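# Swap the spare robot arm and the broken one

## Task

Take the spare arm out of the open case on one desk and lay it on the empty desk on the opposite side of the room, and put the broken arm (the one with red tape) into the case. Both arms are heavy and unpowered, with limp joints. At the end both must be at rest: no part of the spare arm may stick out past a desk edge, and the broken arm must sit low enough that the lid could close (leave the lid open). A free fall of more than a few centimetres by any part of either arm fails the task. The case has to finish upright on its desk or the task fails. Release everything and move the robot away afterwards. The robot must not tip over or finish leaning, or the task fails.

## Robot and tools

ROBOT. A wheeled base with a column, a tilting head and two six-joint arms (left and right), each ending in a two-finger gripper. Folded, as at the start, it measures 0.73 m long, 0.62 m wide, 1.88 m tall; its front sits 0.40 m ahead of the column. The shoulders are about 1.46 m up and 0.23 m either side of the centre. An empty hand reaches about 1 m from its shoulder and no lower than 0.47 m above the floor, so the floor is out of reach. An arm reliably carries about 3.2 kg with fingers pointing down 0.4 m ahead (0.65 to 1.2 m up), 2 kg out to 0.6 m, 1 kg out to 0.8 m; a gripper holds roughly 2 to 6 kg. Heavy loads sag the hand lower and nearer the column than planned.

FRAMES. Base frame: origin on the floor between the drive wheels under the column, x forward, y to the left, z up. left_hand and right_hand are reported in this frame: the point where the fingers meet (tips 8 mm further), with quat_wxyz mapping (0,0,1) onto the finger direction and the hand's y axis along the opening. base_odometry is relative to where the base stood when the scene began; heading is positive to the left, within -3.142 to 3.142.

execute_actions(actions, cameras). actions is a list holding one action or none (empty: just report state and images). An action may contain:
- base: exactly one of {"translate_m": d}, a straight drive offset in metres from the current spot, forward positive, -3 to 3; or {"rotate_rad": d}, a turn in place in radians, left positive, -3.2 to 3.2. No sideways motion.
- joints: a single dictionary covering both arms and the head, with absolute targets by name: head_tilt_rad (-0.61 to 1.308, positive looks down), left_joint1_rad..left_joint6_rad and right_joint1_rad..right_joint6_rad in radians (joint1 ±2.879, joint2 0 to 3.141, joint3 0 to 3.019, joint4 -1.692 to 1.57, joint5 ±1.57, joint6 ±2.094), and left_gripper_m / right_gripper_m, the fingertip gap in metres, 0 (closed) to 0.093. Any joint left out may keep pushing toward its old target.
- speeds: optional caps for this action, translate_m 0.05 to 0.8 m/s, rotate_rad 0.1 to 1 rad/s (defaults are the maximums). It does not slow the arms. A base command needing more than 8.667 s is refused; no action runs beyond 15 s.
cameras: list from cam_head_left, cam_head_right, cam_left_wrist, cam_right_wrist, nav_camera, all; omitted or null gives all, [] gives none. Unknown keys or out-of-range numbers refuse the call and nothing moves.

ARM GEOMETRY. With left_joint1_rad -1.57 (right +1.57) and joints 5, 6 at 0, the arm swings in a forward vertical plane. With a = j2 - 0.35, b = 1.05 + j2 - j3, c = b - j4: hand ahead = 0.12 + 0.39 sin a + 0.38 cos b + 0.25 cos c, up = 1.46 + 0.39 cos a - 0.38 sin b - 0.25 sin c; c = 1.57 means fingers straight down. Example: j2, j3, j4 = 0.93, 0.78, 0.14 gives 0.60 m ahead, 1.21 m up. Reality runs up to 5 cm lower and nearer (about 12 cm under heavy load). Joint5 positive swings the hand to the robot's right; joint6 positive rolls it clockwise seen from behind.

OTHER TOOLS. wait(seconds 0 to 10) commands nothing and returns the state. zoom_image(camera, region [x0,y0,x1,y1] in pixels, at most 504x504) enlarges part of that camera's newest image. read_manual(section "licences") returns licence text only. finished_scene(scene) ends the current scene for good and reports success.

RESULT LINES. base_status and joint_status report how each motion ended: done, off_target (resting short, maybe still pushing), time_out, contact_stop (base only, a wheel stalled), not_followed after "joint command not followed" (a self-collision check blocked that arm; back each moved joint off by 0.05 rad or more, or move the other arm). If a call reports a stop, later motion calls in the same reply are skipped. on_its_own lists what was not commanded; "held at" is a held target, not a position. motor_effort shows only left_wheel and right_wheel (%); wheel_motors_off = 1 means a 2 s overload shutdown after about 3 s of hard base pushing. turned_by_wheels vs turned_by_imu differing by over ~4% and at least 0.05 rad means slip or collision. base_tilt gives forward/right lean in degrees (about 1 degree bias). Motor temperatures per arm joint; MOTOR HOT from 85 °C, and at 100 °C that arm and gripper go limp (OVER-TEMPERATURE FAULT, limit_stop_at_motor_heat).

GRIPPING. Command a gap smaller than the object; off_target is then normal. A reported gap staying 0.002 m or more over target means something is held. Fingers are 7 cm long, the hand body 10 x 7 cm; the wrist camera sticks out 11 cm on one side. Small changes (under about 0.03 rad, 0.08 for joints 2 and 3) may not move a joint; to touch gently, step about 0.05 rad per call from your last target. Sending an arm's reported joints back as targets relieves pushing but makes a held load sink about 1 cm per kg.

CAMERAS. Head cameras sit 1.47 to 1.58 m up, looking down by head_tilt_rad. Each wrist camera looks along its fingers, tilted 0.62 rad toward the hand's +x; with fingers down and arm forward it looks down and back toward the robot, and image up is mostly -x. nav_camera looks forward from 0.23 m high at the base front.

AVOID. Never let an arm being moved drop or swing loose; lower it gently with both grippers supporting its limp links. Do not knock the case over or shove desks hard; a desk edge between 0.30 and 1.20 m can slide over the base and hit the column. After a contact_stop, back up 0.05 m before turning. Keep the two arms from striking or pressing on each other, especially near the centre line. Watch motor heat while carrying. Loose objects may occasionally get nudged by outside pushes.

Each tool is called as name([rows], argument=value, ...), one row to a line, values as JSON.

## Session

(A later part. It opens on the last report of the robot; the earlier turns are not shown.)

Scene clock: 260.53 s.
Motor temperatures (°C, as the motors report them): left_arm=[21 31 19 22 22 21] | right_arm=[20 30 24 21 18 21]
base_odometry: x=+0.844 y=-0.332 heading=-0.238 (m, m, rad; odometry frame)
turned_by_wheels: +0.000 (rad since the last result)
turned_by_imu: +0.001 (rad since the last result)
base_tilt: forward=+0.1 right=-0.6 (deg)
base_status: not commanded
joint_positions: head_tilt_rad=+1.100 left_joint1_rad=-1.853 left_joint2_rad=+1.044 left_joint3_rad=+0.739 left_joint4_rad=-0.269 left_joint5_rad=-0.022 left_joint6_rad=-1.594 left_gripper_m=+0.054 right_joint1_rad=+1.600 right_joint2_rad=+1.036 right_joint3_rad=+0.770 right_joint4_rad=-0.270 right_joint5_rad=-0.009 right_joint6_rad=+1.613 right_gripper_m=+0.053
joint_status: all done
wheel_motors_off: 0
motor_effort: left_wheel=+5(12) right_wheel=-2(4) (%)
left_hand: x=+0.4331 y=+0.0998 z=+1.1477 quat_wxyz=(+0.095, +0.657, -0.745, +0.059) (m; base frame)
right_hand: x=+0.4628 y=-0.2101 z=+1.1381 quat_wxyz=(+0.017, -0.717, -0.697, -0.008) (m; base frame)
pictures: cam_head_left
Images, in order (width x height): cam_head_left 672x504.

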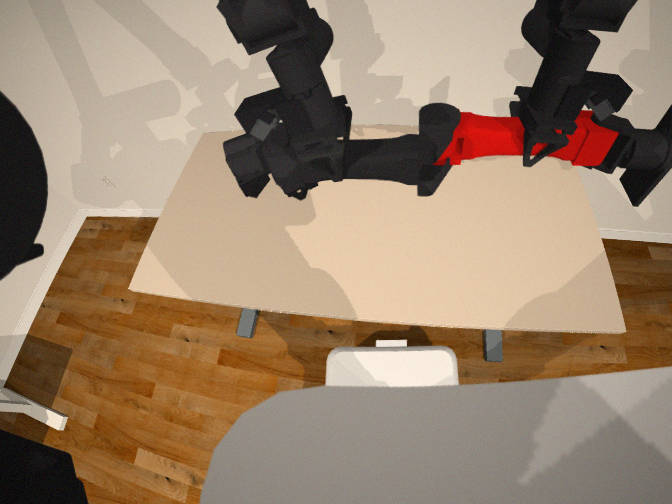

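execute_actions([
  {"base":{"translate_m":-1.05},"speeds":{"translate_m":0.25}},
], cameras=[])

execute_actions([
  {"base":{"rotate_rad":1.51},"speeds":{"rotate_rad":0.45}},
], cameras=["nav_camera"])

execute_actions([
  {"base":{"translate_m":1.1},"speeds":{"translate_m":0.25}},
], cameras=["cam_head_left","nav_camera"])

Scene clock: 272.77 s.
Motor temperatures (°C, as the motors report them): left_arm=[21 30 19 22 22 21] | right_arm=[20 30 24 21 18 21]
base_odometry: x=-0.176 y=-0.084 heading=-0.239 (m, m, rad; odometry frame)
turned_by_wheels: -0.001 (rad since the last result)
turned_by_imu: +0.003 (rad since the last result)
base_tilt: forward=+0.2 right=-0.7 (deg)
base_status: done
joint_positions: head_tilt_rad=+1.100 left_joint1_rad=-1.853 left_joint2_rad=+1.045 left_joint3_rad=+0.731 left_joint4_rad=-0.273 left_joint5_rad=-0.018 left_joint6_rad=-1.596 left_gripper_m=+0.054 right_joint1_rad=+1.600 right_joint2_rad=+1.036 right_joint3_rad=+0.760 right_joint4_rad=-0.273 right_joint5_rad=-0.011 right_joint6_rad=+1.615 right_gripper_m=+0.053
joint_status: not commanded
wheel_motors_off: 0
motor_effort: left_wheel=-2(41) right_wheel=+1(66) (%)
left_hand: x=+0.4269 y=+0.0998 z=+1.1469 quat_wxyz=(+0.100, +0.657, -0.745, +0.055) (m; base frame)
right_hand: x=+0.4559 y=-0.2099 z=+1.1372 quat_wxyz=(+0.022, -0.717, -0.696, -0.003) (m; base frame)
pictures: none
No camera images: the call's "cameras" was empty. Leave "cameras" out to get every camera's image.

Scene clock: 277.17 s.
Motor temperatures (°C, as the motors report them): left_arm=[21 31 20 22 22 21] | right_arm=[20 30 24 21 18 21]
base_odometry: x=-0.176 y=-0.084 heading=+1.270 (m, m, rad; odometry frame)
turned_by_wheels: +1.509 (rad since the last result)
turned_by_imu: +1.502 (rad since the last result)
base_tilt: forward=+0.1 right=-0.6 (deg)
base_status: done
joint_positions: head_tilt_rad=+1.100 left_joint1_rad=-1.853 left_joint2_rad=+1.045 left_joint3_rad=+0.732 left_joint4_rad=-0.273 left_joint5_rad=-0.022 left_joint6_rad=-1.596 left_gripper_m=+0.054 right_joint1_rad=+1.602 right_joint2_rad=+1.036 right_joint3_rad=+0.761 right_joint4_rad=-0.273 right_joint5_rad=-0.011 right_joint6_rad=+1.616 right_gripper_m=+0.053
joint_status: not commanded
wheel_motors_off: 0
motor_effort: left_wheel=-6(41) right_wheel=+5(46) (%)
left_hand: x=+0.4272 y=+0.1003 z=+1.1468 quat_wxyz=(+0.099, +0.657, -0.745, +0.054) (m; base frame)
right_hand: x=+0.4564 y=-0.2092 z=+1.1373 quat_wxyz=(+0.022, -0.717, -0.696, -0.004) (m; base frame)
pictures: nav_camera
Images, in order (width x height): nav_camera 672x504.

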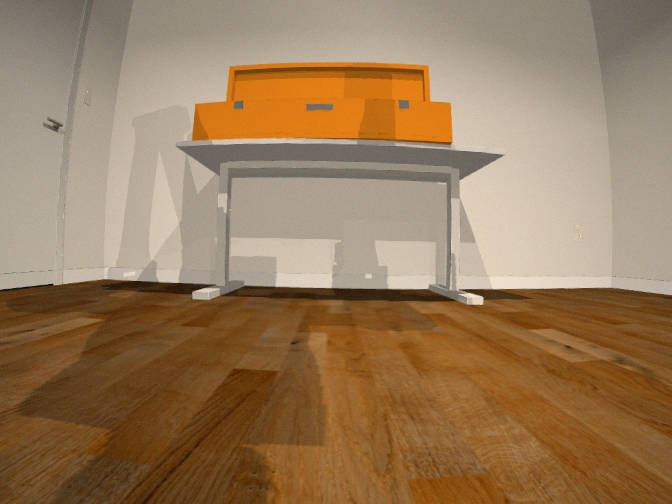

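Scene clock: 282.43 s.
Motor temperatures (°C, as the motors report them): left_arm=[21 31 20 22 22 21] | right_arm=[20 30 24 21 18 21]
base_odometry: x=+0.149 y=+0.967 heading=+1.271 (m, m, rad; odometry frame)
turned_by_wheels: +0.001 (rad since the last result)
turned_by_imu: +0.002 (rad since the last result)
base_tilt: forward=+0.2 right=-0.5 (deg)
base_status: done
joint_positions: head_tilt_rad=+1.100 left_joint1_rad=-1.853 left_joint2_rad=+1.045 left_joint3_rad=+0.741 left_joint4_rad=-0.269 left_joint5_rad=-0.024 left_joint6_rad=-1.595 left_gripper_m=+0.054 right_joint1_rad=+1.602 right_joint2_rad=+1.036 right_joint3_rad=+0.772 right_joint4_rad=-0.273 right_joint5_rad=-0.008 right_joint6_rad=+1.614 right_gripper_m=+0.053
joint_status: not commanded
wheel_motors_off: 0
motor_effort: left_wheel=+1(50) right_wheel=-1(53) (%)
left_hand: x=+0.4340 y=+0.0998 z=+1.1475 quat_wxyz=(+0.094, +0.658, -0.745, +0.059) (m; base frame)
right_hand: x=+0.4637 y=-0.2096 z=+1.1384 quat_wxyz=(+0.017, -0.717, -0.697, -0.007) (m; base frame)
pictures: cam_head_left, nav_camera
Images, in order (width x height): cam_head_left 672x504, nav_camera 672x504.

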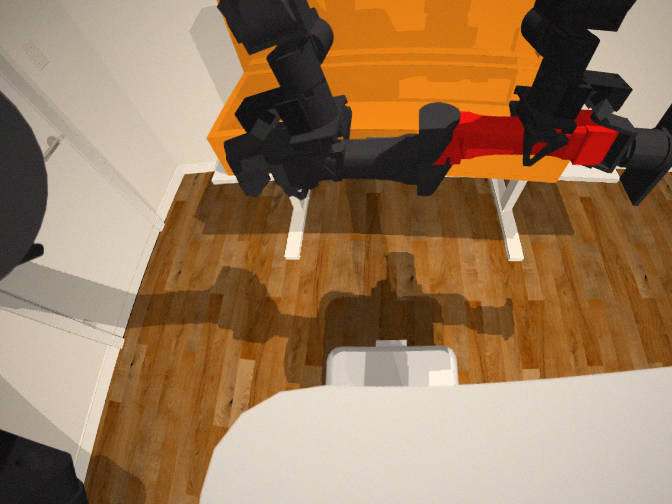

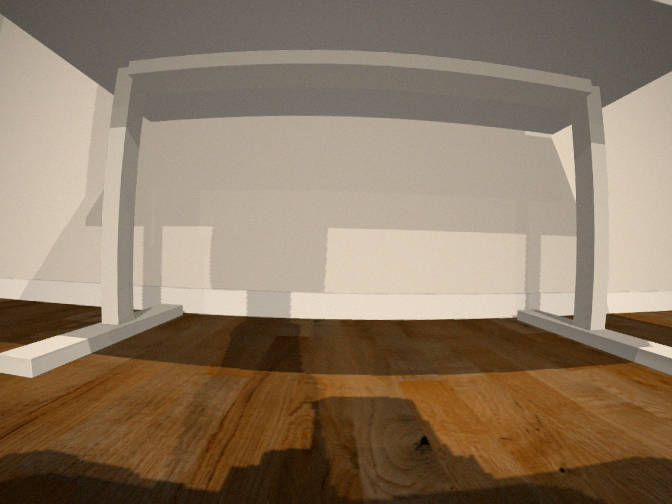

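execute_actions([
  {"base":{"rotate_rad":0.1},"speeds":{"rotate_rad":0.25}},
], cameras=[])

execute_actions([
  {"base":{"translate_m":0.5},"speeds":{"translate_m":0.2}},
], cameras=[])

execute_actions([
  {"joints":{"left_joint1_rad":-1.85,"left_joint2_rad":1.35,"left_joint3_rad":1.02,"left_joint4_rad":-0.12,"right_joint1_rad":1.57,"right_joint2_rad":1.35,"right_joint3_rad":1.03,"right_joint4_rad":-0.12}},
], cameras=["cam_head_left","cam_head_right"])

Scene clock: 288.63 s.
Motor temperatures (°C, as the motors report them): left_arm=[21 31 20 22 22 21] | right_arm=[20 30 24 21 18 21]
base_odometry: x=+0.149 y=+0.967 heading=+1.369 (m, m, rad; odometry frame)
turned_by_wheels: +0.098 (rad since the last result)
turned_by_imu: +0.098 (rad since the last result)
base_tilt: forward=+0.1 right=-0.6 (deg)
base_status: done
joint_positions: head_tilt_rad=+1.100 left_joint1_rad=-1.853 left_joint2_rad=+1.045 left_joint3_rad=+0.741 left_joint4_rad=-0.269 left_joint5_rad=-0.022 left_joint6_rad=-1.595 left_gripper_m=+0.054 right_joint1_rad=+1.601 right_joint2_rad=+1.036 right_joint3_rad=+0.772 right_joint4_rad=-0.273 right_joint5_rad=-0.009 right_joint6_rad=+1.613 right_gripper_m=+0.053
joint_status: not commanded
wheel_motors_off: 0
motor_effort: left_wheel=-1(49) right_wheel=+1(42) (%)
left_hand: x=+0.4339 y=+0.0997 z=+1.1475 quat_wxyz=(+0.094, +0.658, -0.745, +0.059) (m; base frame)
right_hand: x=+0.4632 y=-0.2097 z=+1.1383 quat_wxyz=(+0.018, -0.717, -0.697, -0.007) (m; base frame)
pictures: none
No camera images: the call's "cameras" was empty. Leave "cameras" out to get every camera's image.

Scene clock: 292.27 s.
Motor temperatures (°C, as the motors report them): left_arm=[21 31 20 22 22 21] | right_arm=[20 30 24 21 18 21]
base_odometry: x=+0.249 y=+1.457 heading=+1.370 (m, m, rad; odometry frame)
turned_by_wheels: +0.001 (rad since the last result)
turned_by_imu: +0.002 (rad since the last result)
base_tilt: forward=+0.1 right=-0.7 (deg)
base_status: done
joint_positions: head_tilt_rad=+1.100 left_joint1_rad=-1.853 left_joint2_rad=+1.046 left_joint3_rad=+0.742 left_joint4_rad=-0.270 left_joint5_rad=-0.022 left_joint6_rad=-1.594 left_gripper_m=+0.054 right_joint1_rad=+1.601 right_joint2_rad=+1.036 right_joint3_rad=+0.772 right_joint4_rad=-0.273 right_joint5_rad=-0.008 right_joint6_rad=+1.615 right_gripper_m=+0.053
joint_status: not commanded
wheel_motors_off: 0
motor_effort: left_wheel=+2(54) right_wheel=+0(37) (%)
left_hand: x=+0.4339 y=+0.0996 z=+1.1472 quat_wxyz=(+0.095, +0.657, -0.745, +0.059) (m; base frame)
right_hand: x=+0.4637 y=-0.2099 z=+1.1384 quat_wxyz=(+0.017, -0.717, -0.697, -0.007) (m; base frame)
pictures: none
No camera images: the call's "cameras" was empty. Leave "cameras" out to get every camera's image.

Scene clock: 294.03 s.
Motor temperatures (°C, as the motors report them): left_arm=[21 31 20 22 22 21] | right_arm=[20 30 24 21 18 21]
base_odometry: x=+0.249 y=+1.457 heading=+1.370 (m, m, rad; odometry frame)
turned_by_wheels: +0.000 (rad since the last result)
turned_by_imu: +0.001 (rad since the last result)
base_tilt: forward=+0.2 right=-0.6 (deg)
base_status: not commanded
joint_positions: head_tilt_rad=+1.100 left_joint1_rad=-1.822 left_joint2_rad=+1.489 left_joint3_rad=+1.007 left_joint4_rad=-0.126 left_joint5_rad=-0.028 left_joint6_rad=-1.601 left_gripper_m=+0.054 right_joint1_rad=+1.567 right_joint2_rad=+1.463 right_joint3_rad=+1.032 right_joint4_rad=-0.125 right_joint5_rad=-0.003 right_joint6_rad=+1.583 right_gripper_m=+0.053
joint_status: all done
wheel_motors_off: 0
motor_effort: left_wheel=+2(6) right_wheel=-1(7) (%)
left_hand: x=+0.4601 y=+0.0800 z=+1.0046 quat_wxyz=(+0.095, +0.665, -0.740, +0.035) (m; base frame)
right_hand: x=+0.4973 y=-0.2269 z=+0.9990 quat_wxyz=(+0.011, -0.712, -0.702, +0.011) (m; base frame)
pictures: cam_head_left, cam_head_right
Images, in order (width x height): cam_head_left 672x504, cam_head_right 672x504.

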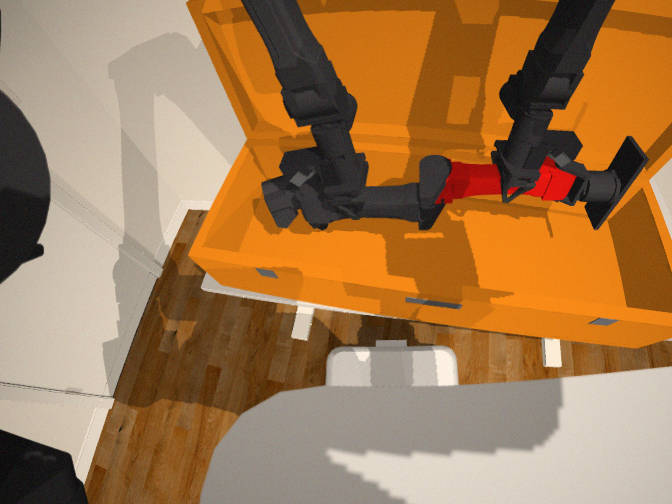

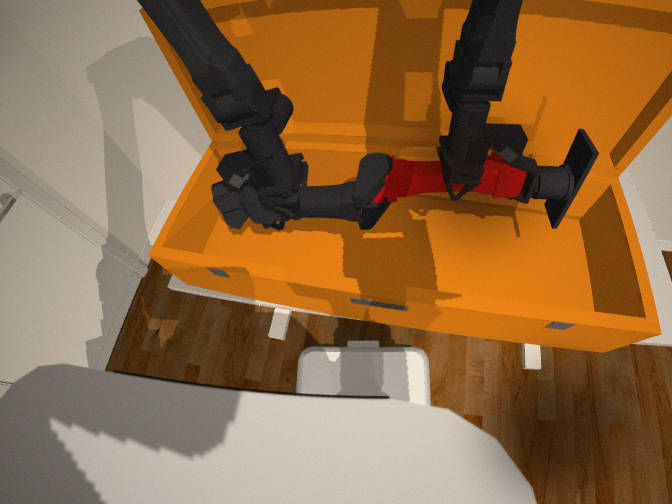

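execute_actions([
  {"base":{"rotate_rad":-0.07},"speeds":{"rotate_rad":0.12},"joints":{"left_joint1_rad":-1.83,"left_joint2_rad":1.64,"left_joint3_rad":1.24,"left_joint4_rad":-0.04,"right_joint1_rad":1.55,"right_joint2_rad":1.64,"right_joint3_rad":1.24,"right_joint4_rad":-0.04}},
], cameras=["cam_head_left"])

execute_actions([
  {"joints":{"left_joint2_rad":1.72,"left_joint3_rad":1.29,"right_joint2_rad":1.73,"right_joint3_rad":1.28,"right_joint4_rad":0,"left_joint4_rad":-0.02}},
], cameras=["cam_head_left","cam_head_right"])

Scene clock: 303.60 s.
Motor temperatures (°C, as the motors report them): left_arm=[21 32 19 22 23 21] | right_arm=[20 31 24 21 18 21]
base_odometry: x=+0.249 y=+1.457 heading=+1.301 (m, m, rad; odometry frame)
turned_by_wheels: -0.068 (rad since the last result)
turned_by_imu: -0.066 (rad since the last result)
base_tilt: forward=+0.1 right=-0.6 (deg)
base_status: done
joint_positions: head_tilt_rad=+1.100 left_joint1_rad=-1.814 left_joint2_rad=+1.709 left_joint3_rad=+1.198 left_joint4_rad=-0.067 left_joint5_rad=-0.026 left_joint6_rad=-1.584 left_gripper_m=+0.054 right_joint1_rad=+1.543 right_joint2_rad=+1.737 right_joint3_rad=+1.250 right_joint4_rad=-0.023 right_joint5_rad=-0.021 right_joint6_rad=+1.582 right_gripper_m=+0.053
joint_status: all done
wheel_motors_off: 0
motor_effort: left_wheel=+2(38) right_wheel=+0(44) (%)
left_hand: x=+0.4822 y=+0.0653 z=+0.9247 quat_wxyz=(+0.082, +0.662, -0.743, +0.045) (m; base frame)
right_hand: x=+0.5198 y=-0.2414 z=+0.8978 quat_wxyz=(-0.006, -0.716, -0.698, -0.004) (m; base frame)
pictures: cam_head_left
Images, in order (width x height): cam_head_left 672x504.

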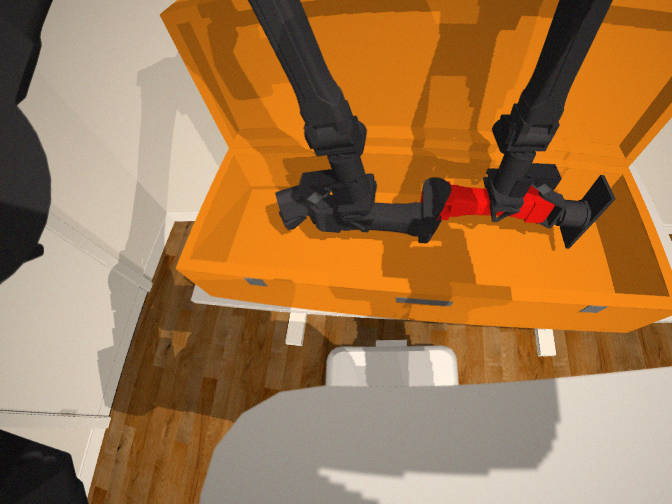

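Scene clock: 304.40 s.
Motor temperatures (°C, as the motors report them): left_arm=[21 31 19 22 23 21] | right_arm=[20 31 24 21 18 21]
base_odometry: x=+0.249 y=+1.457 heading=+1.301 (m, m, rad; odometry frame)
turned_by_wheels: +0.000 (rad since the last result)
turned_by_imu: +0.000 (rad since the last result)
base_tilt: forward=+0.2 right=-0.6 (deg)
base_status: not commanded
joint_positions: head_tilt_rad=+1.100 left_joint1_rad=-1.818 left_joint2_rad=+1.741 left_joint3_rad=+1.232 left_joint4_rad=-0.054 left_joint5_rad=-0.026 left_joint6_rad=-1.573 left_gripper_m=+0.054 right_joint1_rad=+1.537 right_joint2_rad=+1.817 right_joint3_rad=+1.313 right_joint4_rad=+0.016 right_joint5_rad=-0.021 right_joint6_rad=+1.592 right_gripper_m=+0.053
joint_status: all done
wheel_motors_off: 0
motor_effort: left_wheel=+7(6) right_wheel=-1(2) (%)
left_hand: x=+0.4884 y=+0.0589 z=+0.9134 quat_wxyz=(+0.079, +0.658, -0.747, +0.052) (m; base frame)
right_hand: x=+0.5224 y=-0.2463 z=+0.8671 quat_wxyz=(-0.015, -0.720, -0.694, -0.010) (m; base frame)
pictures: cam_head_left, cam_head_right
Images, in order (width x height): cam_head_left 672x504, cam_head_right 672x504.

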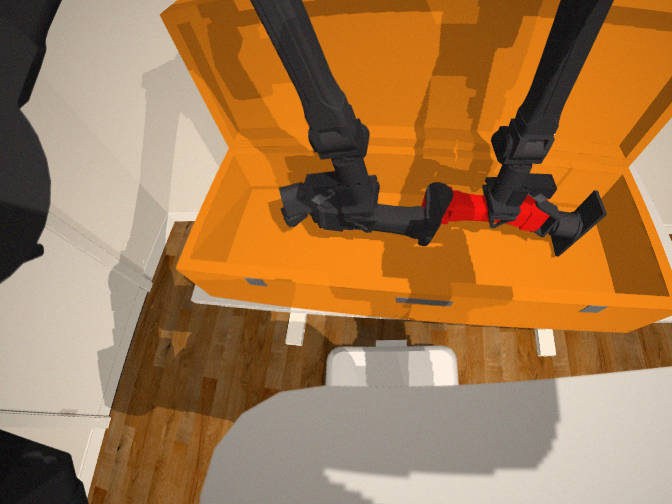

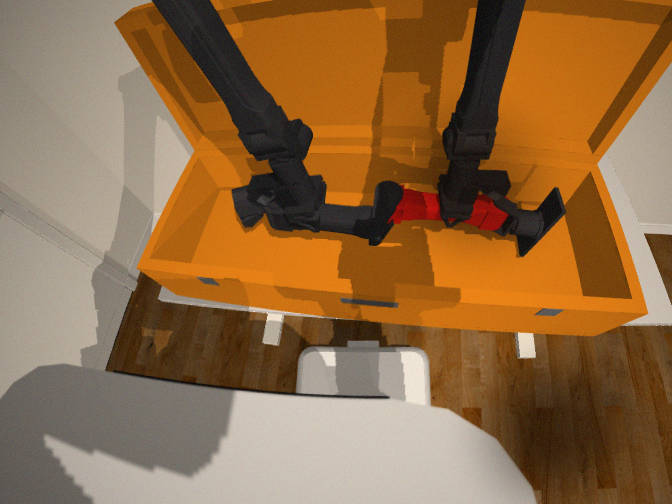

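execute_actions([
  {"base":{"translate_m":-0.04},"speeds":{"translate_m":0.05}},
], cameras=[])

execute_actions([
  {"base":{"rotate_rad":-0.1},"speeds":{"rotate_rad":0.1},"joints":{"left_joint2_rad":1.79,"left_joint3_rad":1.33,"left_joint4_rad":0.0,"right_joint2_rad":1.78,"right_joint3_rad":1.32,"right_joint4_rad":0.03}},
], cameras=["cam_head_left"])

execute_actions([
  {"base":{"rotate_rad":-0.08},"speeds":{"rotate_rad":0.1},"joints":{"left_joint2_rad":1.87,"left_joint3_rad":1.37,"left_joint4_rad":0.03,"right_joint2_rad":1.85,"right_joint3_rad":1.36,"right_joint4_rad":0.05}},
], cameras=["cam_head_left","cam_head_right"])

Scene clock: 313.70 s.
Motor temperatures (°C, as the motors report them): left_arm=[21 31 20 22 23 21] | right_arm=[20 31 24 21 18 21]
base_odometry: x=+0.239 y=+1.419 heading=+1.302 (m, m, rad; odometry frame)
turned_by_wheels: +0.001 (rad since the last result)
turned_by_imu: +0.003 (rad since the last result)
base_tilt: forward=+0.2 right=-0.5 (deg)
base_status: done
joint_positions: head_tilt_rad=+1.101 left_joint1_rad=-1.819 left_joint2_rad=+1.811 left_joint3_rad=+1.254 left_joint4_rad=-0.047 left_joint5_rad=-0.015 left_joint6_rad=-1.587 left_gripper_m=+0.054 right_joint1_rad=+1.536 right_joint2_rad=+1.833 right_joint3_rad=+1.293 right_joint4_rad=+0.015 right_joint5_rad=+0.006 right_joint6_rad=+1.577 right_gripper_m=+0.053
joint_status: not commanded
wheel_motors_off: 0
motor_effort: left_wheel=+1(24) right_wheel=-1(54) (%)
left_hand: x=+0.4636 y=+0.0542 z=+0.8884 quat_wxyz=(+0.097, +0.661, -0.743, +0.040) (m; base frame)
right_hand: x=+0.5007 y=-0.2518 z=+0.8613 quat_wxyz=(-0.013, -0.715, -0.698, +0.013) (m; base frame)
pictures: none
No camera images: the call's "cameras" was empty. Leave "cameras" out to get every camera's image.

Scene clock: 315.37 s.
Motor temperatures (°C, as the motors report them): left_arm=[21 31 20 22 22 21] | right_arm=[20 31 24 21 19 21]
base_odometry: x=+0.239 y=+1.419 heading=+1.204 (m, m, rad; odometry frame)
turned_by_wheels: -0.099 (rad since the last result)
turned_by_imu: -0.097 (rad since the last result)
base_tilt: forward=+0.1 right=-0.5 (deg)
base_status: done
joint_positions: head_tilt_rad=+1.101 left_joint1_rad=-1.811 left_joint2_rad=+1.888 left_joint3_rad=+1.317 left_joint4_rad=-0.017 left_joint5_rad=-0.017 left_joint6_rad=-1.585 left_gripper_m=+0.054 right_joint1_rad=+1.537 right_joint2_rad=+1.875 right_joint3_rad=+1.335 right_joint4_rad=+0.029 right_joint5_rad=+0.011 right_joint6_rad=+1.571 right_gripper_m=+0.053
joint_status: all done
wheel_motors_off: 0
motor_effort: left_wheel=+5(37) right_wheel=-4(36) (%)
left_hand: x=+0.4643 y=+0.0536 z=+0.8583 quat_wxyz=(+0.089, +0.663, -0.742, +0.043) (m; base frame)
right_hand: x=+0.5052 y=-0.2522 z=+0.8452 quat_wxyz=(-0.019, -0.713, -0.701, +0.010) (m; base frame)
pictures: cam_head_left
Images, in order (width x height): cam_head_left 672x504.

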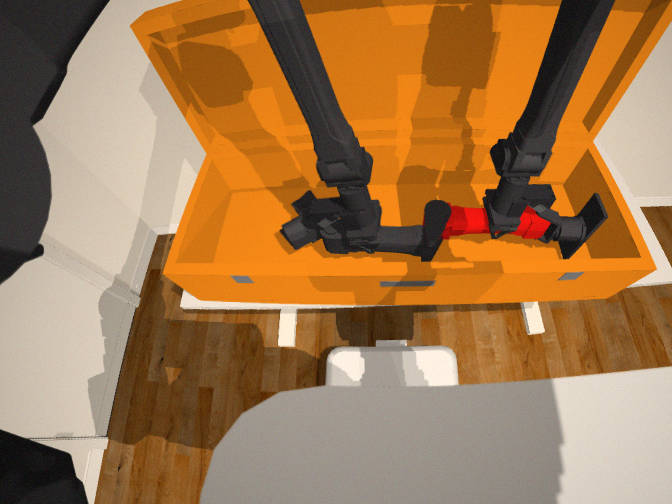

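Scene clock: 316.70 s.
Motor temperatures (°C, as the motors report them): left_arm=[21 31 19 22 22 21] | right_arm=[20 31 24 21 19 21]
base_odometry: x=+0.239 y=+1.419 heading=+1.125 (m, m, rad; odometry frame)
turned_by_wheels: -0.079 (rad since the last result)
turned_by_imu: -0.078 (rad since the last result)
base_tilt: forward=+0.1 right=-0.5 (deg)
base_status: done
joint_positions: head_tilt_rad=+1.101 left_joint1_rad=-1.807 left_joint2_rad=+1.946 left_joint3_rad=+1.358 left_joint4_rad=+0.016 left_joint5_rad=-0.018 left_joint6_rad=-1.586 left_gripper_m=+0.054 right_joint1_rad=+1.537 right_joint2_rad=+1.931 right_joint3_rad=+1.383 right_joint4_rad=+0.052 right_joint5_rad=+0.009 right_joint6_rad=+1.565 right_gripper_m=+0.053
joint_status: all done
wheel_motors_off: 0
motor_effort: left_wheel=+1(32) right_wheel=-2(29) (%)
left_hand: x=+0.4623 y=+0.0525 z=+0.8359 quat_wxyz=(+0.082, +0.665, -0.741, +0.048) (m; base frame)
right_hand: x=+0.5063 y=-0.2531 z=+0.8238 quat_wxyz=(-0.024, -0.711, -0.703, +0.004) (m; base frame)
pictures: cam_head_left, cam_head_right
Images, in order (width x height): cam_head_left 672x504, cam_head_right 672x504.

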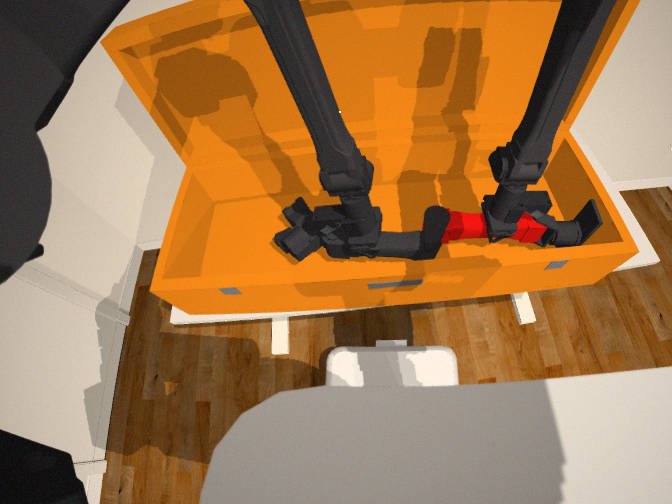

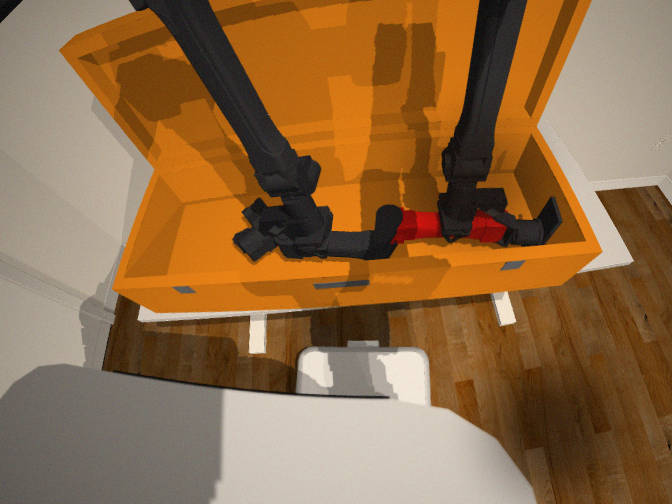

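Moving forward off the front wall while lowering.

execute_actions([
  {"base":{"translate_m":0.04},"speeds":{"translate_m":0.05},"joints":{"left_joint2_rad":1.92,"left_joint3_rad":1.41,"left_joint4_rad":0.05,"right_joint2_rad":1.9,"right_joint3_rad":1.39,"right_joint4_rad":0.07}},
], cameras=[])

execute_actions([
  {"joints":{"left_joint2_rad":1.99,"left_joint3_rad":1.45,"left_joint4_rad":0.06,"right_joint2_rad":1.97,"right_joint3_rad":1.43}},
], cameras=[])

execute_actions([
  {"joints":{"left_joint2_rad":2.06,"left_joint3_rad":1.49,"right_joint2_rad":2.04,"right_joint3_rad":1.47,"right_joint4_rad":0.08}},
], cameras=["cam_head_left","cam_head_right"])

Scene clock: 325.20 s.
Motor temperatures (°C, as the motors report them): left_arm=[21 31 19 22 22 21] | right_arm=[20 31 24 21 19 21]
base_odometry: x=+0.256 y=+1.455 heading=+1.124 (m, m, rad; odometry frame)
turned_by_wheels: -0.001 (rad since the last result)
turned_by_imu: +0.001 (rad since the last result)
base_tilt: forward=+0.2 right=-0.6 (deg)
base_status: done
joint_positions: head_tilt_rad=+1.101 left_joint1_rad=-1.807 left_joint2_rad=+2.010 left_joint3_rad=+1.398 left_joint4_rad=+0.030 left_joint5_rad=-0.015 left_joint6_rad=-1.587 left_gripper_m=+0.054 right_joint1_rad=+1.535 right_joint2_rad=+1.960 right_joint3_rad=+1.389 right_joint4_rad=+0.054 right_joint5_rad=+0.018 right_joint6_rad=+1.564 right_gripper_m=+0.053
joint_status: all done
wheel_motors_off: 0
motor_effort: left_wheel=+3(60) right_wheel=+2(42) (%)
left_hand: x=+0.4481 y=+0.0485 z=+0.8123 quat_wxyz=(+0.086, +0.664, -0.741, +0.045) (m; base frame)
right_hand: x=+0.4911 y=-0.2556 z=+0.8126 quat_wxyz=(-0.019, -0.711, -0.703, +0.015) (m; base frame)
pictures: none
No camera images: the call's "cameras" was empty. Leave "cameras" out to get every camera's image.

Scene clock: 325.90 s.
Motor temperatures (°C, as the motors report them): left_arm=[21 31 19 22 22 21] | right_arm=[20 31 24 21 19 21]
base_odometry: x=+0.256 y=+1.455 heading=+1.124 (m, m, rad; odometry frame)
turned_by_wheels: +0.000 (rad since the last result)
turned_by_imu: +0.000 (rad since the last result)
base_tilt: forward=+0.1 right=-0.6 (deg)
base_status: not commanded
joint_positions: head_tilt_rad=+1.101 left_joint1_rad=-1.806 left_joint2_rad=+2.049 left_joint3_rad=+1.436 left_joint4_rad=+0.038 left_joint5_rad=-0.023 left_joint6_rad=-1.585 left_gripper_m=+0.054 right_joint1_rad=+1.535 right_joint2_rad=+1.980 right_joint3_rad=+1.409 right_joint4_rad=+0.054 right_joint5_rad=+0.014 right_joint6_rad=+1.564 right_gripper_m=+0.053
joint_status: all done
wheel_motors_off: 0
motor_effort: left_wheel=+5(6) right_wheel=+2(4) (%)
left_hand: x=+0.4479 y=+0.0478 z=+0.7973 quat_wxyz=(+0.081, +0.665, -0.742, +0.044) (m; base frame)
right_hand: x=+0.4914 y=-0.2556 z=+0.8051 quat_wxyz=(-0.018, -0.711, -0.703, +0.013) (m; base frame)
pictures: none
No camera images: the call's "cameras" was empty. Leave "cameras" out to get every camera's image.

Scene clock: 326.50 s.
Motor temperatures (°C, as the motors report them): left_arm=[21 31 19 22 22 21] | right_arm=[20 31 24 21 19 21]
base_odometry: x=+0.256 y=+1.455 heading=+1.124 (m, m, rad; odometry frame)
turned_by_wheels: +0.000 (rad since the last result)
turned_by_imu: +0.000 (rad since the last result)
base_tilt: forward=+0.2 right=-0.6 (deg)
base_status: not commanded
joint_positions: head_tilt_rad=+1.101 left_joint1_rad=-1.806 left_joint2_rad=+2.051 left_joint3_rad=+1.439 left_joint4_rad=+0.038 left_joint5_rad=-0.023 left_joint6_rad=-1.585 left_gripper_m=+0.054 right_joint1_rad=+1.535 right_joint2_rad=+1.982 right_joint3_rad=+1.412 right_joint4_rad=+0.054 right_joint5_rad=+0.014 right_joint6_rad=+1.564 right_gripper_m=+0.053
joint_status: all done
wheel_motors_off: 0
motor_effort: left_wheel=+6(6) right_wheel=+2(2) (%)
left_hand: x=+0.4482 y=+0.0476 z=+0.7965 quat_wxyz=(+0.080, +0.665, -0.742, +0.044) (m; base frame)
right_hand: x=+0.4916 y=-0.2557 z=+0.8041 quat_wxyz=(-0.019, -0.711, -0.703, +0.013) (m; base frame)
pictures: cam_head_left, cam_head_right
Images, in order (width x height): cam_head_left 672x504, cam_head_right 672x504.

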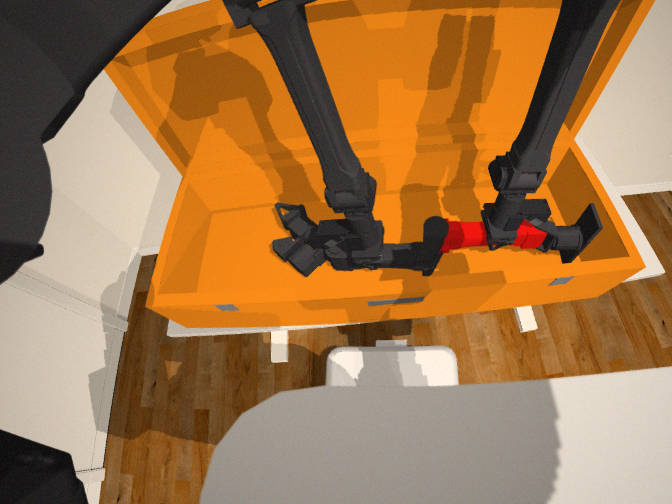

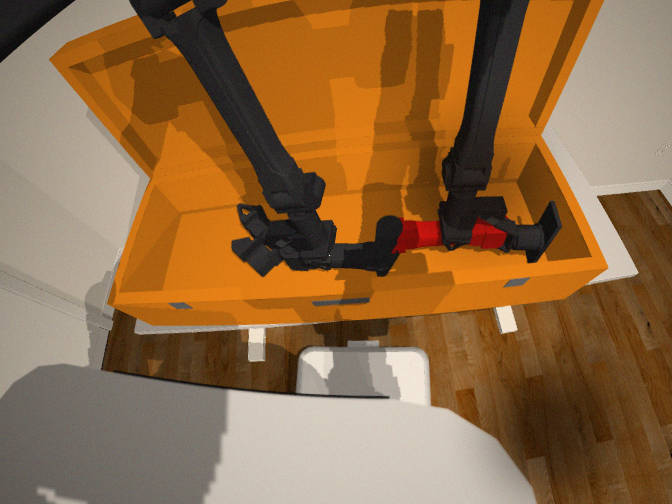

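execute_actions([
  {"joints":{"left_joint2_rad":2.05,"left_joint3_rad":1.44,"left_joint4_rad":0.04,"right_joint2_rad":1.98,"right_joint3_rad":1.41,"right_joint4_rad":0.055,"left_gripper_m":0.062,"right_gripper_m":0.061}},
], cameras=[])

execute_actions([
  {"joints":{"left_gripper_m":0.09,"right_gripper_m":0.085}},
], cameras=[])

execute_actions([
  {"joints":{"left_joint2_rad":1.8,"left_joint3_rad":1.27,"right_joint2_rad":1.78,"right_joint3_rad":1.25,"right_joint4_rad":0.08,"left_joint4_rad":0.07}},
], cameras=["cam_head_left"])

execute_actions([
  {"joints":{"left_joint2_rad":1.14,"left_joint3_rad":0.8,"left_joint4_rad":-0.15,"right_joint2_rad":1.14,"right_joint3_rad":0.8,"right_joint4_rad":-0.15}},
], cameras=[])

execute_actions([
  {"base":{"translate_m":-0.9},"speeds":{"translate_m":0.5},"joints":{"head_tilt_rad":0.6,"left_joint1_rad":-1.57}},
], cameras=["cam_head_left","cam_head_right"])

Scene clock: 333.43 s.
Motor temperatures (°C, as the motors report them): left_arm=[21 30 19 22 22 21] | right_arm=[20 30 24 21 19 21]
base_odometry: x=+0.256 y=+1.455 heading=+1.124 (m, m, rad; odometry frame)
turned_by_wheels: +0.000 (rad since the last result)
turned_by_imu: +0.002 (rad since the last result)
base_tilt: forward=+0.2 right=-0.6 (deg)
base_status: not commanded
joint_positions: head_tilt_rad=+1.101 left_joint1_rad=-1.817 left_joint2_rad=+2.051 left_joint3_rad=+1.438 left_joint4_rad=+0.032 left_joint5_rad=-0.016 left_joint6_rad=-1.604 left_gripper_m=+0.062 right_joint1_rad=+1.542 right_joint2_rad=+1.981 right_joint3_rad=+1.411 right_joint4_rad=+0.048 right_joint5_rad=-0.006 right_joint6_rad=+1.562 right_gripper_m=+0.061
joint_status: all done
wheel_motors_off: 0
motor_effort: left_wheel=+5(6) right_wheel=+2(3) (%)
left_hand: x=+0.4454 y=+0.0382 z=+0.7986 quat_wxyz=(+0.089, +0.669, -0.737, +0.047) (m; base frame)
right_hand: x=+0.4904 y=-0.2466 z=+0.8046 quat_wxyz=(-0.007, -0.709, -0.705, +0.006) (m; base frame)
pictures: none
No camera images: the call's "cameras" was empty. Leave "cameras" out to get every camera's image.

Scene clock: 333.97 s.
Motor temperatures (°C, as the motors report them): left_arm=[21 30 19 22 22 21] | right_arm=[20 29 24 21 19 21]
base_odometry: x=+0.256 y=+1.455 heading=+1.124 (m, m, rad; odometry frame)
turned_by_wheels: +0.000 (rad since the last result)
turned_by_imu: +0.000 (rad since the last result)
base_tilt: forward=+0.2 right=-0.7 (deg)
base_status: not commanded
joint_positions: head_tilt_rad=+1.101 left_joint1_rad=-1.817 left_joint2_rad=+2.051 left_joint3_rad=+1.438 left_joint4_rad=+0.032 left_joint5_rad=-0.016 left_joint6_rad=-1.605 left_gripper_m=+0.090 right_joint1_rad=+1.542 right_joint2_rad=+1.981 right_joint3_rad=+1.411 right_joint4_rad=+0.048 right_joint5_rad=-0.006 right_joint6_rad=+1.562 right_gripper_m=+0.085
joint_status: all done
wheel_motors_off: 0
motor_effort: left_wheel=+5(5) right_wheel=+2(2) (%)
left_hand: x=+0.4454 y=+0.0382 z=+0.7986 quat_wxyz=(+0.089, +0.669, -0.736, +0.047) (m; base frame)
right_hand: x=+0.4904 y=-0.2466 z=+0.8046 quat_wxyz=(-0.007, -0.709, -0.705, +0.006) (m; base frame)
pictures: none
No camera images: the call's "cameras" was empty. Leave "cameras" out to get every camera's image.

Scene clock: 335.23 s.
Motor temperatures (°C, as the motors report them): left_arm=[21 30 19 22 22 21] | right_arm=[20 29 24 21 19 21]
base_odometry: x=+0.256 y=+1.455 heading=+1.124 (m, m, rad; odometry frame)
turned_by_wheels: +0.000 (rad since the last result)
turned_by_imu: +0.001 (rad since the last result)
base_tilt: forward=+0.2 right=-0.5 (deg)
base_status: not commanded
joint_positions: head_tilt_rad=+1.101 left_joint1_rad=-1.817 left_joint2_rad=+1.786 left_joint3_rad=+1.272 left_joint4_rad=+0.069 left_joint5_rad=-0.016 left_joint6_rad=-1.606 left_gripper_m=+0.090 right_joint1_rad=+1.542 right_joint2_rad=+1.772 right_joint3_rad=+1.253 right_joint4_rad=+0.072 right_joint5_rad=-0.006 right_joint6_rad=+1.561 right_gripper_m=+0.085
joint_status: all done
wheel_motors_off: 0
motor_effort: left_wheel=+5(6) right_wheel=+1(2) (%)
left_hand: x=+0.5177 y=+0.0507 z=+0.8979 quat_wxyz=(+0.045, +0.675, -0.730, +0.099) (m; base frame)
right_hand: x=+0.5254 y=-0.2451 z=+0.8851 quat_wxyz=(-0.034, -0.708, -0.705, -0.020) (m; base frame)
pictures: cam_head_left
Images, in order (width x height): cam_head_left 672x504.

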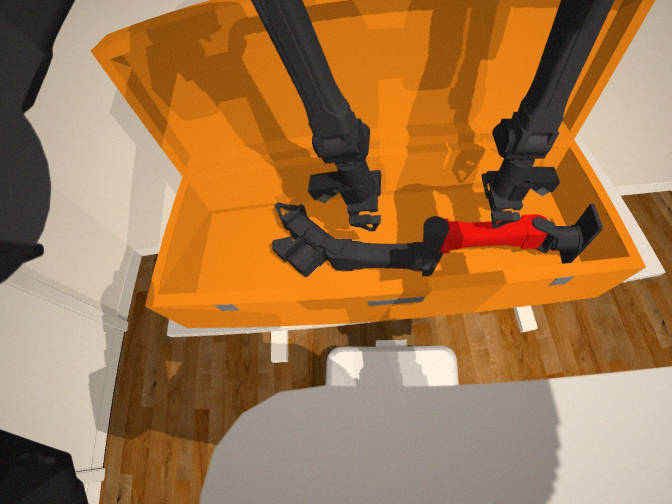

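Scene clock: 336.60 s.
Motor temperatures (°C, as the motors report them): left_arm=[21 30 19 22 22 21] | right_arm=[20 29 24 21 19 21]
base_odometry: x=+0.256 y=+1.455 heading=+1.124 (m, m, rad; odometry frame)
turned_by_wheels: +0.000 (rad since the last result)
turned_by_imu: +0.001 (rad since the last result)
base_tilt: forward=+0.1 right=-0.7 (deg)
base_status: not commanded
joint_positions: head_tilt_rad=+1.101 left_joint1_rad=-1.817 left_joint2_rad=+1.126 left_joint3_rad=+0.802 left_joint4_rad=-0.152 left_joint5_rad=-0.016 left_joint6_rad=-1.606 left_gripper_m=+0.090 right_joint1_rad=+1.542 right_joint2_rad=+1.131 right_joint3_rad=+0.804 right_joint4_rad=-0.144 right_joint5_rad=-0.006 right_joint6_rad=+1.561 right_gripper_m=+0.085
joint_status: all done
wheel_motors_off: 0
motor_effort: left_wheel=+5(5) right_wheel=+1(1) (%)
left_hand: x=+0.4745 y=+0.1050 z=+1.1224 quat_wxyz=(+0.055, +0.674, -0.732, +0.087) (m; base frame)
right_hand: x=+0.4829 y=-0.2389 z=+1.1084 quat_wxyz=(-0.025, -0.708, -0.705, -0.012) (m; base frame)
pictures: none
No camera images: the call's "cameras" was empty. Leave "cameras" out to get every camera's image.

Scene clock: 339.83 s.
Motor temperatures (°C, as the motors report them): left_arm=[21 30 19 22 22 21] | right_arm=[20 29 24 21 19 21]
base_odometry: x=-0.133 y=+0.643 heading=+1.124 (m, m, rad; odometry frame)
turned_by_wheels: +0.000 (rad since the last result)
turned_by_imu: +0.002 (rad since the last result)
base_tilt: forward=+0.2 right=-0.6 (deg)
base_status: done
joint_positions: head_tilt_rad=+0.617 left_joint1_rad=-1.561 left_joint2_rad=+1.130 left_joint3_rad=+0.796 left_joint4_rad=-0.152 left_joint5_rad=-0.012 left_joint6_rad=-1.606 left_gripper_m=+0.090 right_joint1_rad=+1.542 right_joint2_rad=+1.131 right_joint3_rad=+0.797 right_joint4_rad=-0.144 right_joint5_rad=-0.006 right_joint6_rad=+1.561 right_gripper_m=+0.085
joint_status: all done
wheel_motors_off: 0
motor_effort: left_wheel=+0(45) right_wheel=+0(62) (%)
left_hand: x=+0.4767 y=+0.2317 z=+1.1079 quat_wxyz=(-0.021, +0.721, -0.692, +0.006) (m; base frame)
right_hand: x=+0.4789 y=-0.2388 z=+1.1078 quat_wxyz=(-0.023, -0.708, -0.705, -0.009) (m; base frame)
pictures: cam_head_left, cam_head_right
Images, in order (width x height): cam_head_left 672x504, cam_head_right 672x504.

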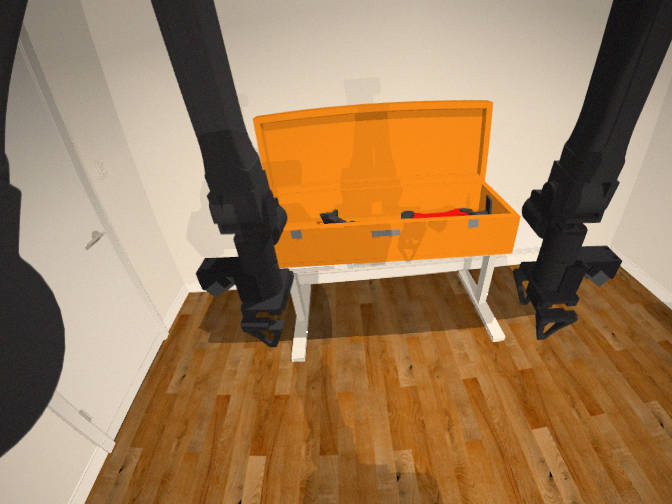

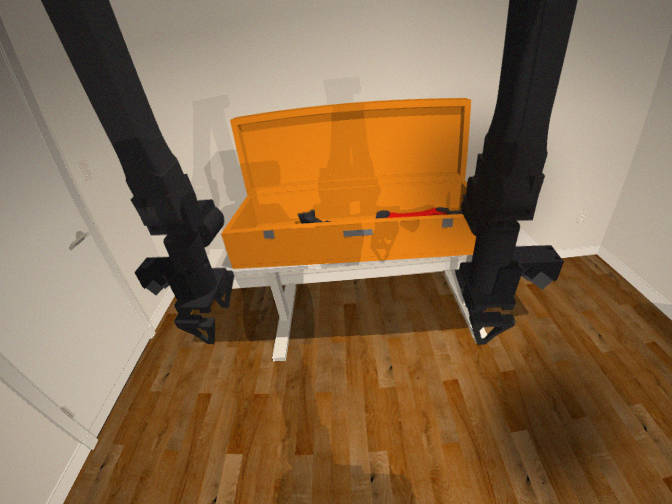

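zoom_image(camera="cam_head_left", region=[270,150,540,270])

Region (270, 150, 540, 270) of cam_head_left's 672x504 image, scaled by 1.867, with more detail than that image has.

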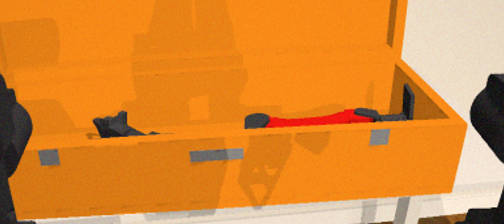

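finished_scene(scene=2)

The scene is finished: the task was done.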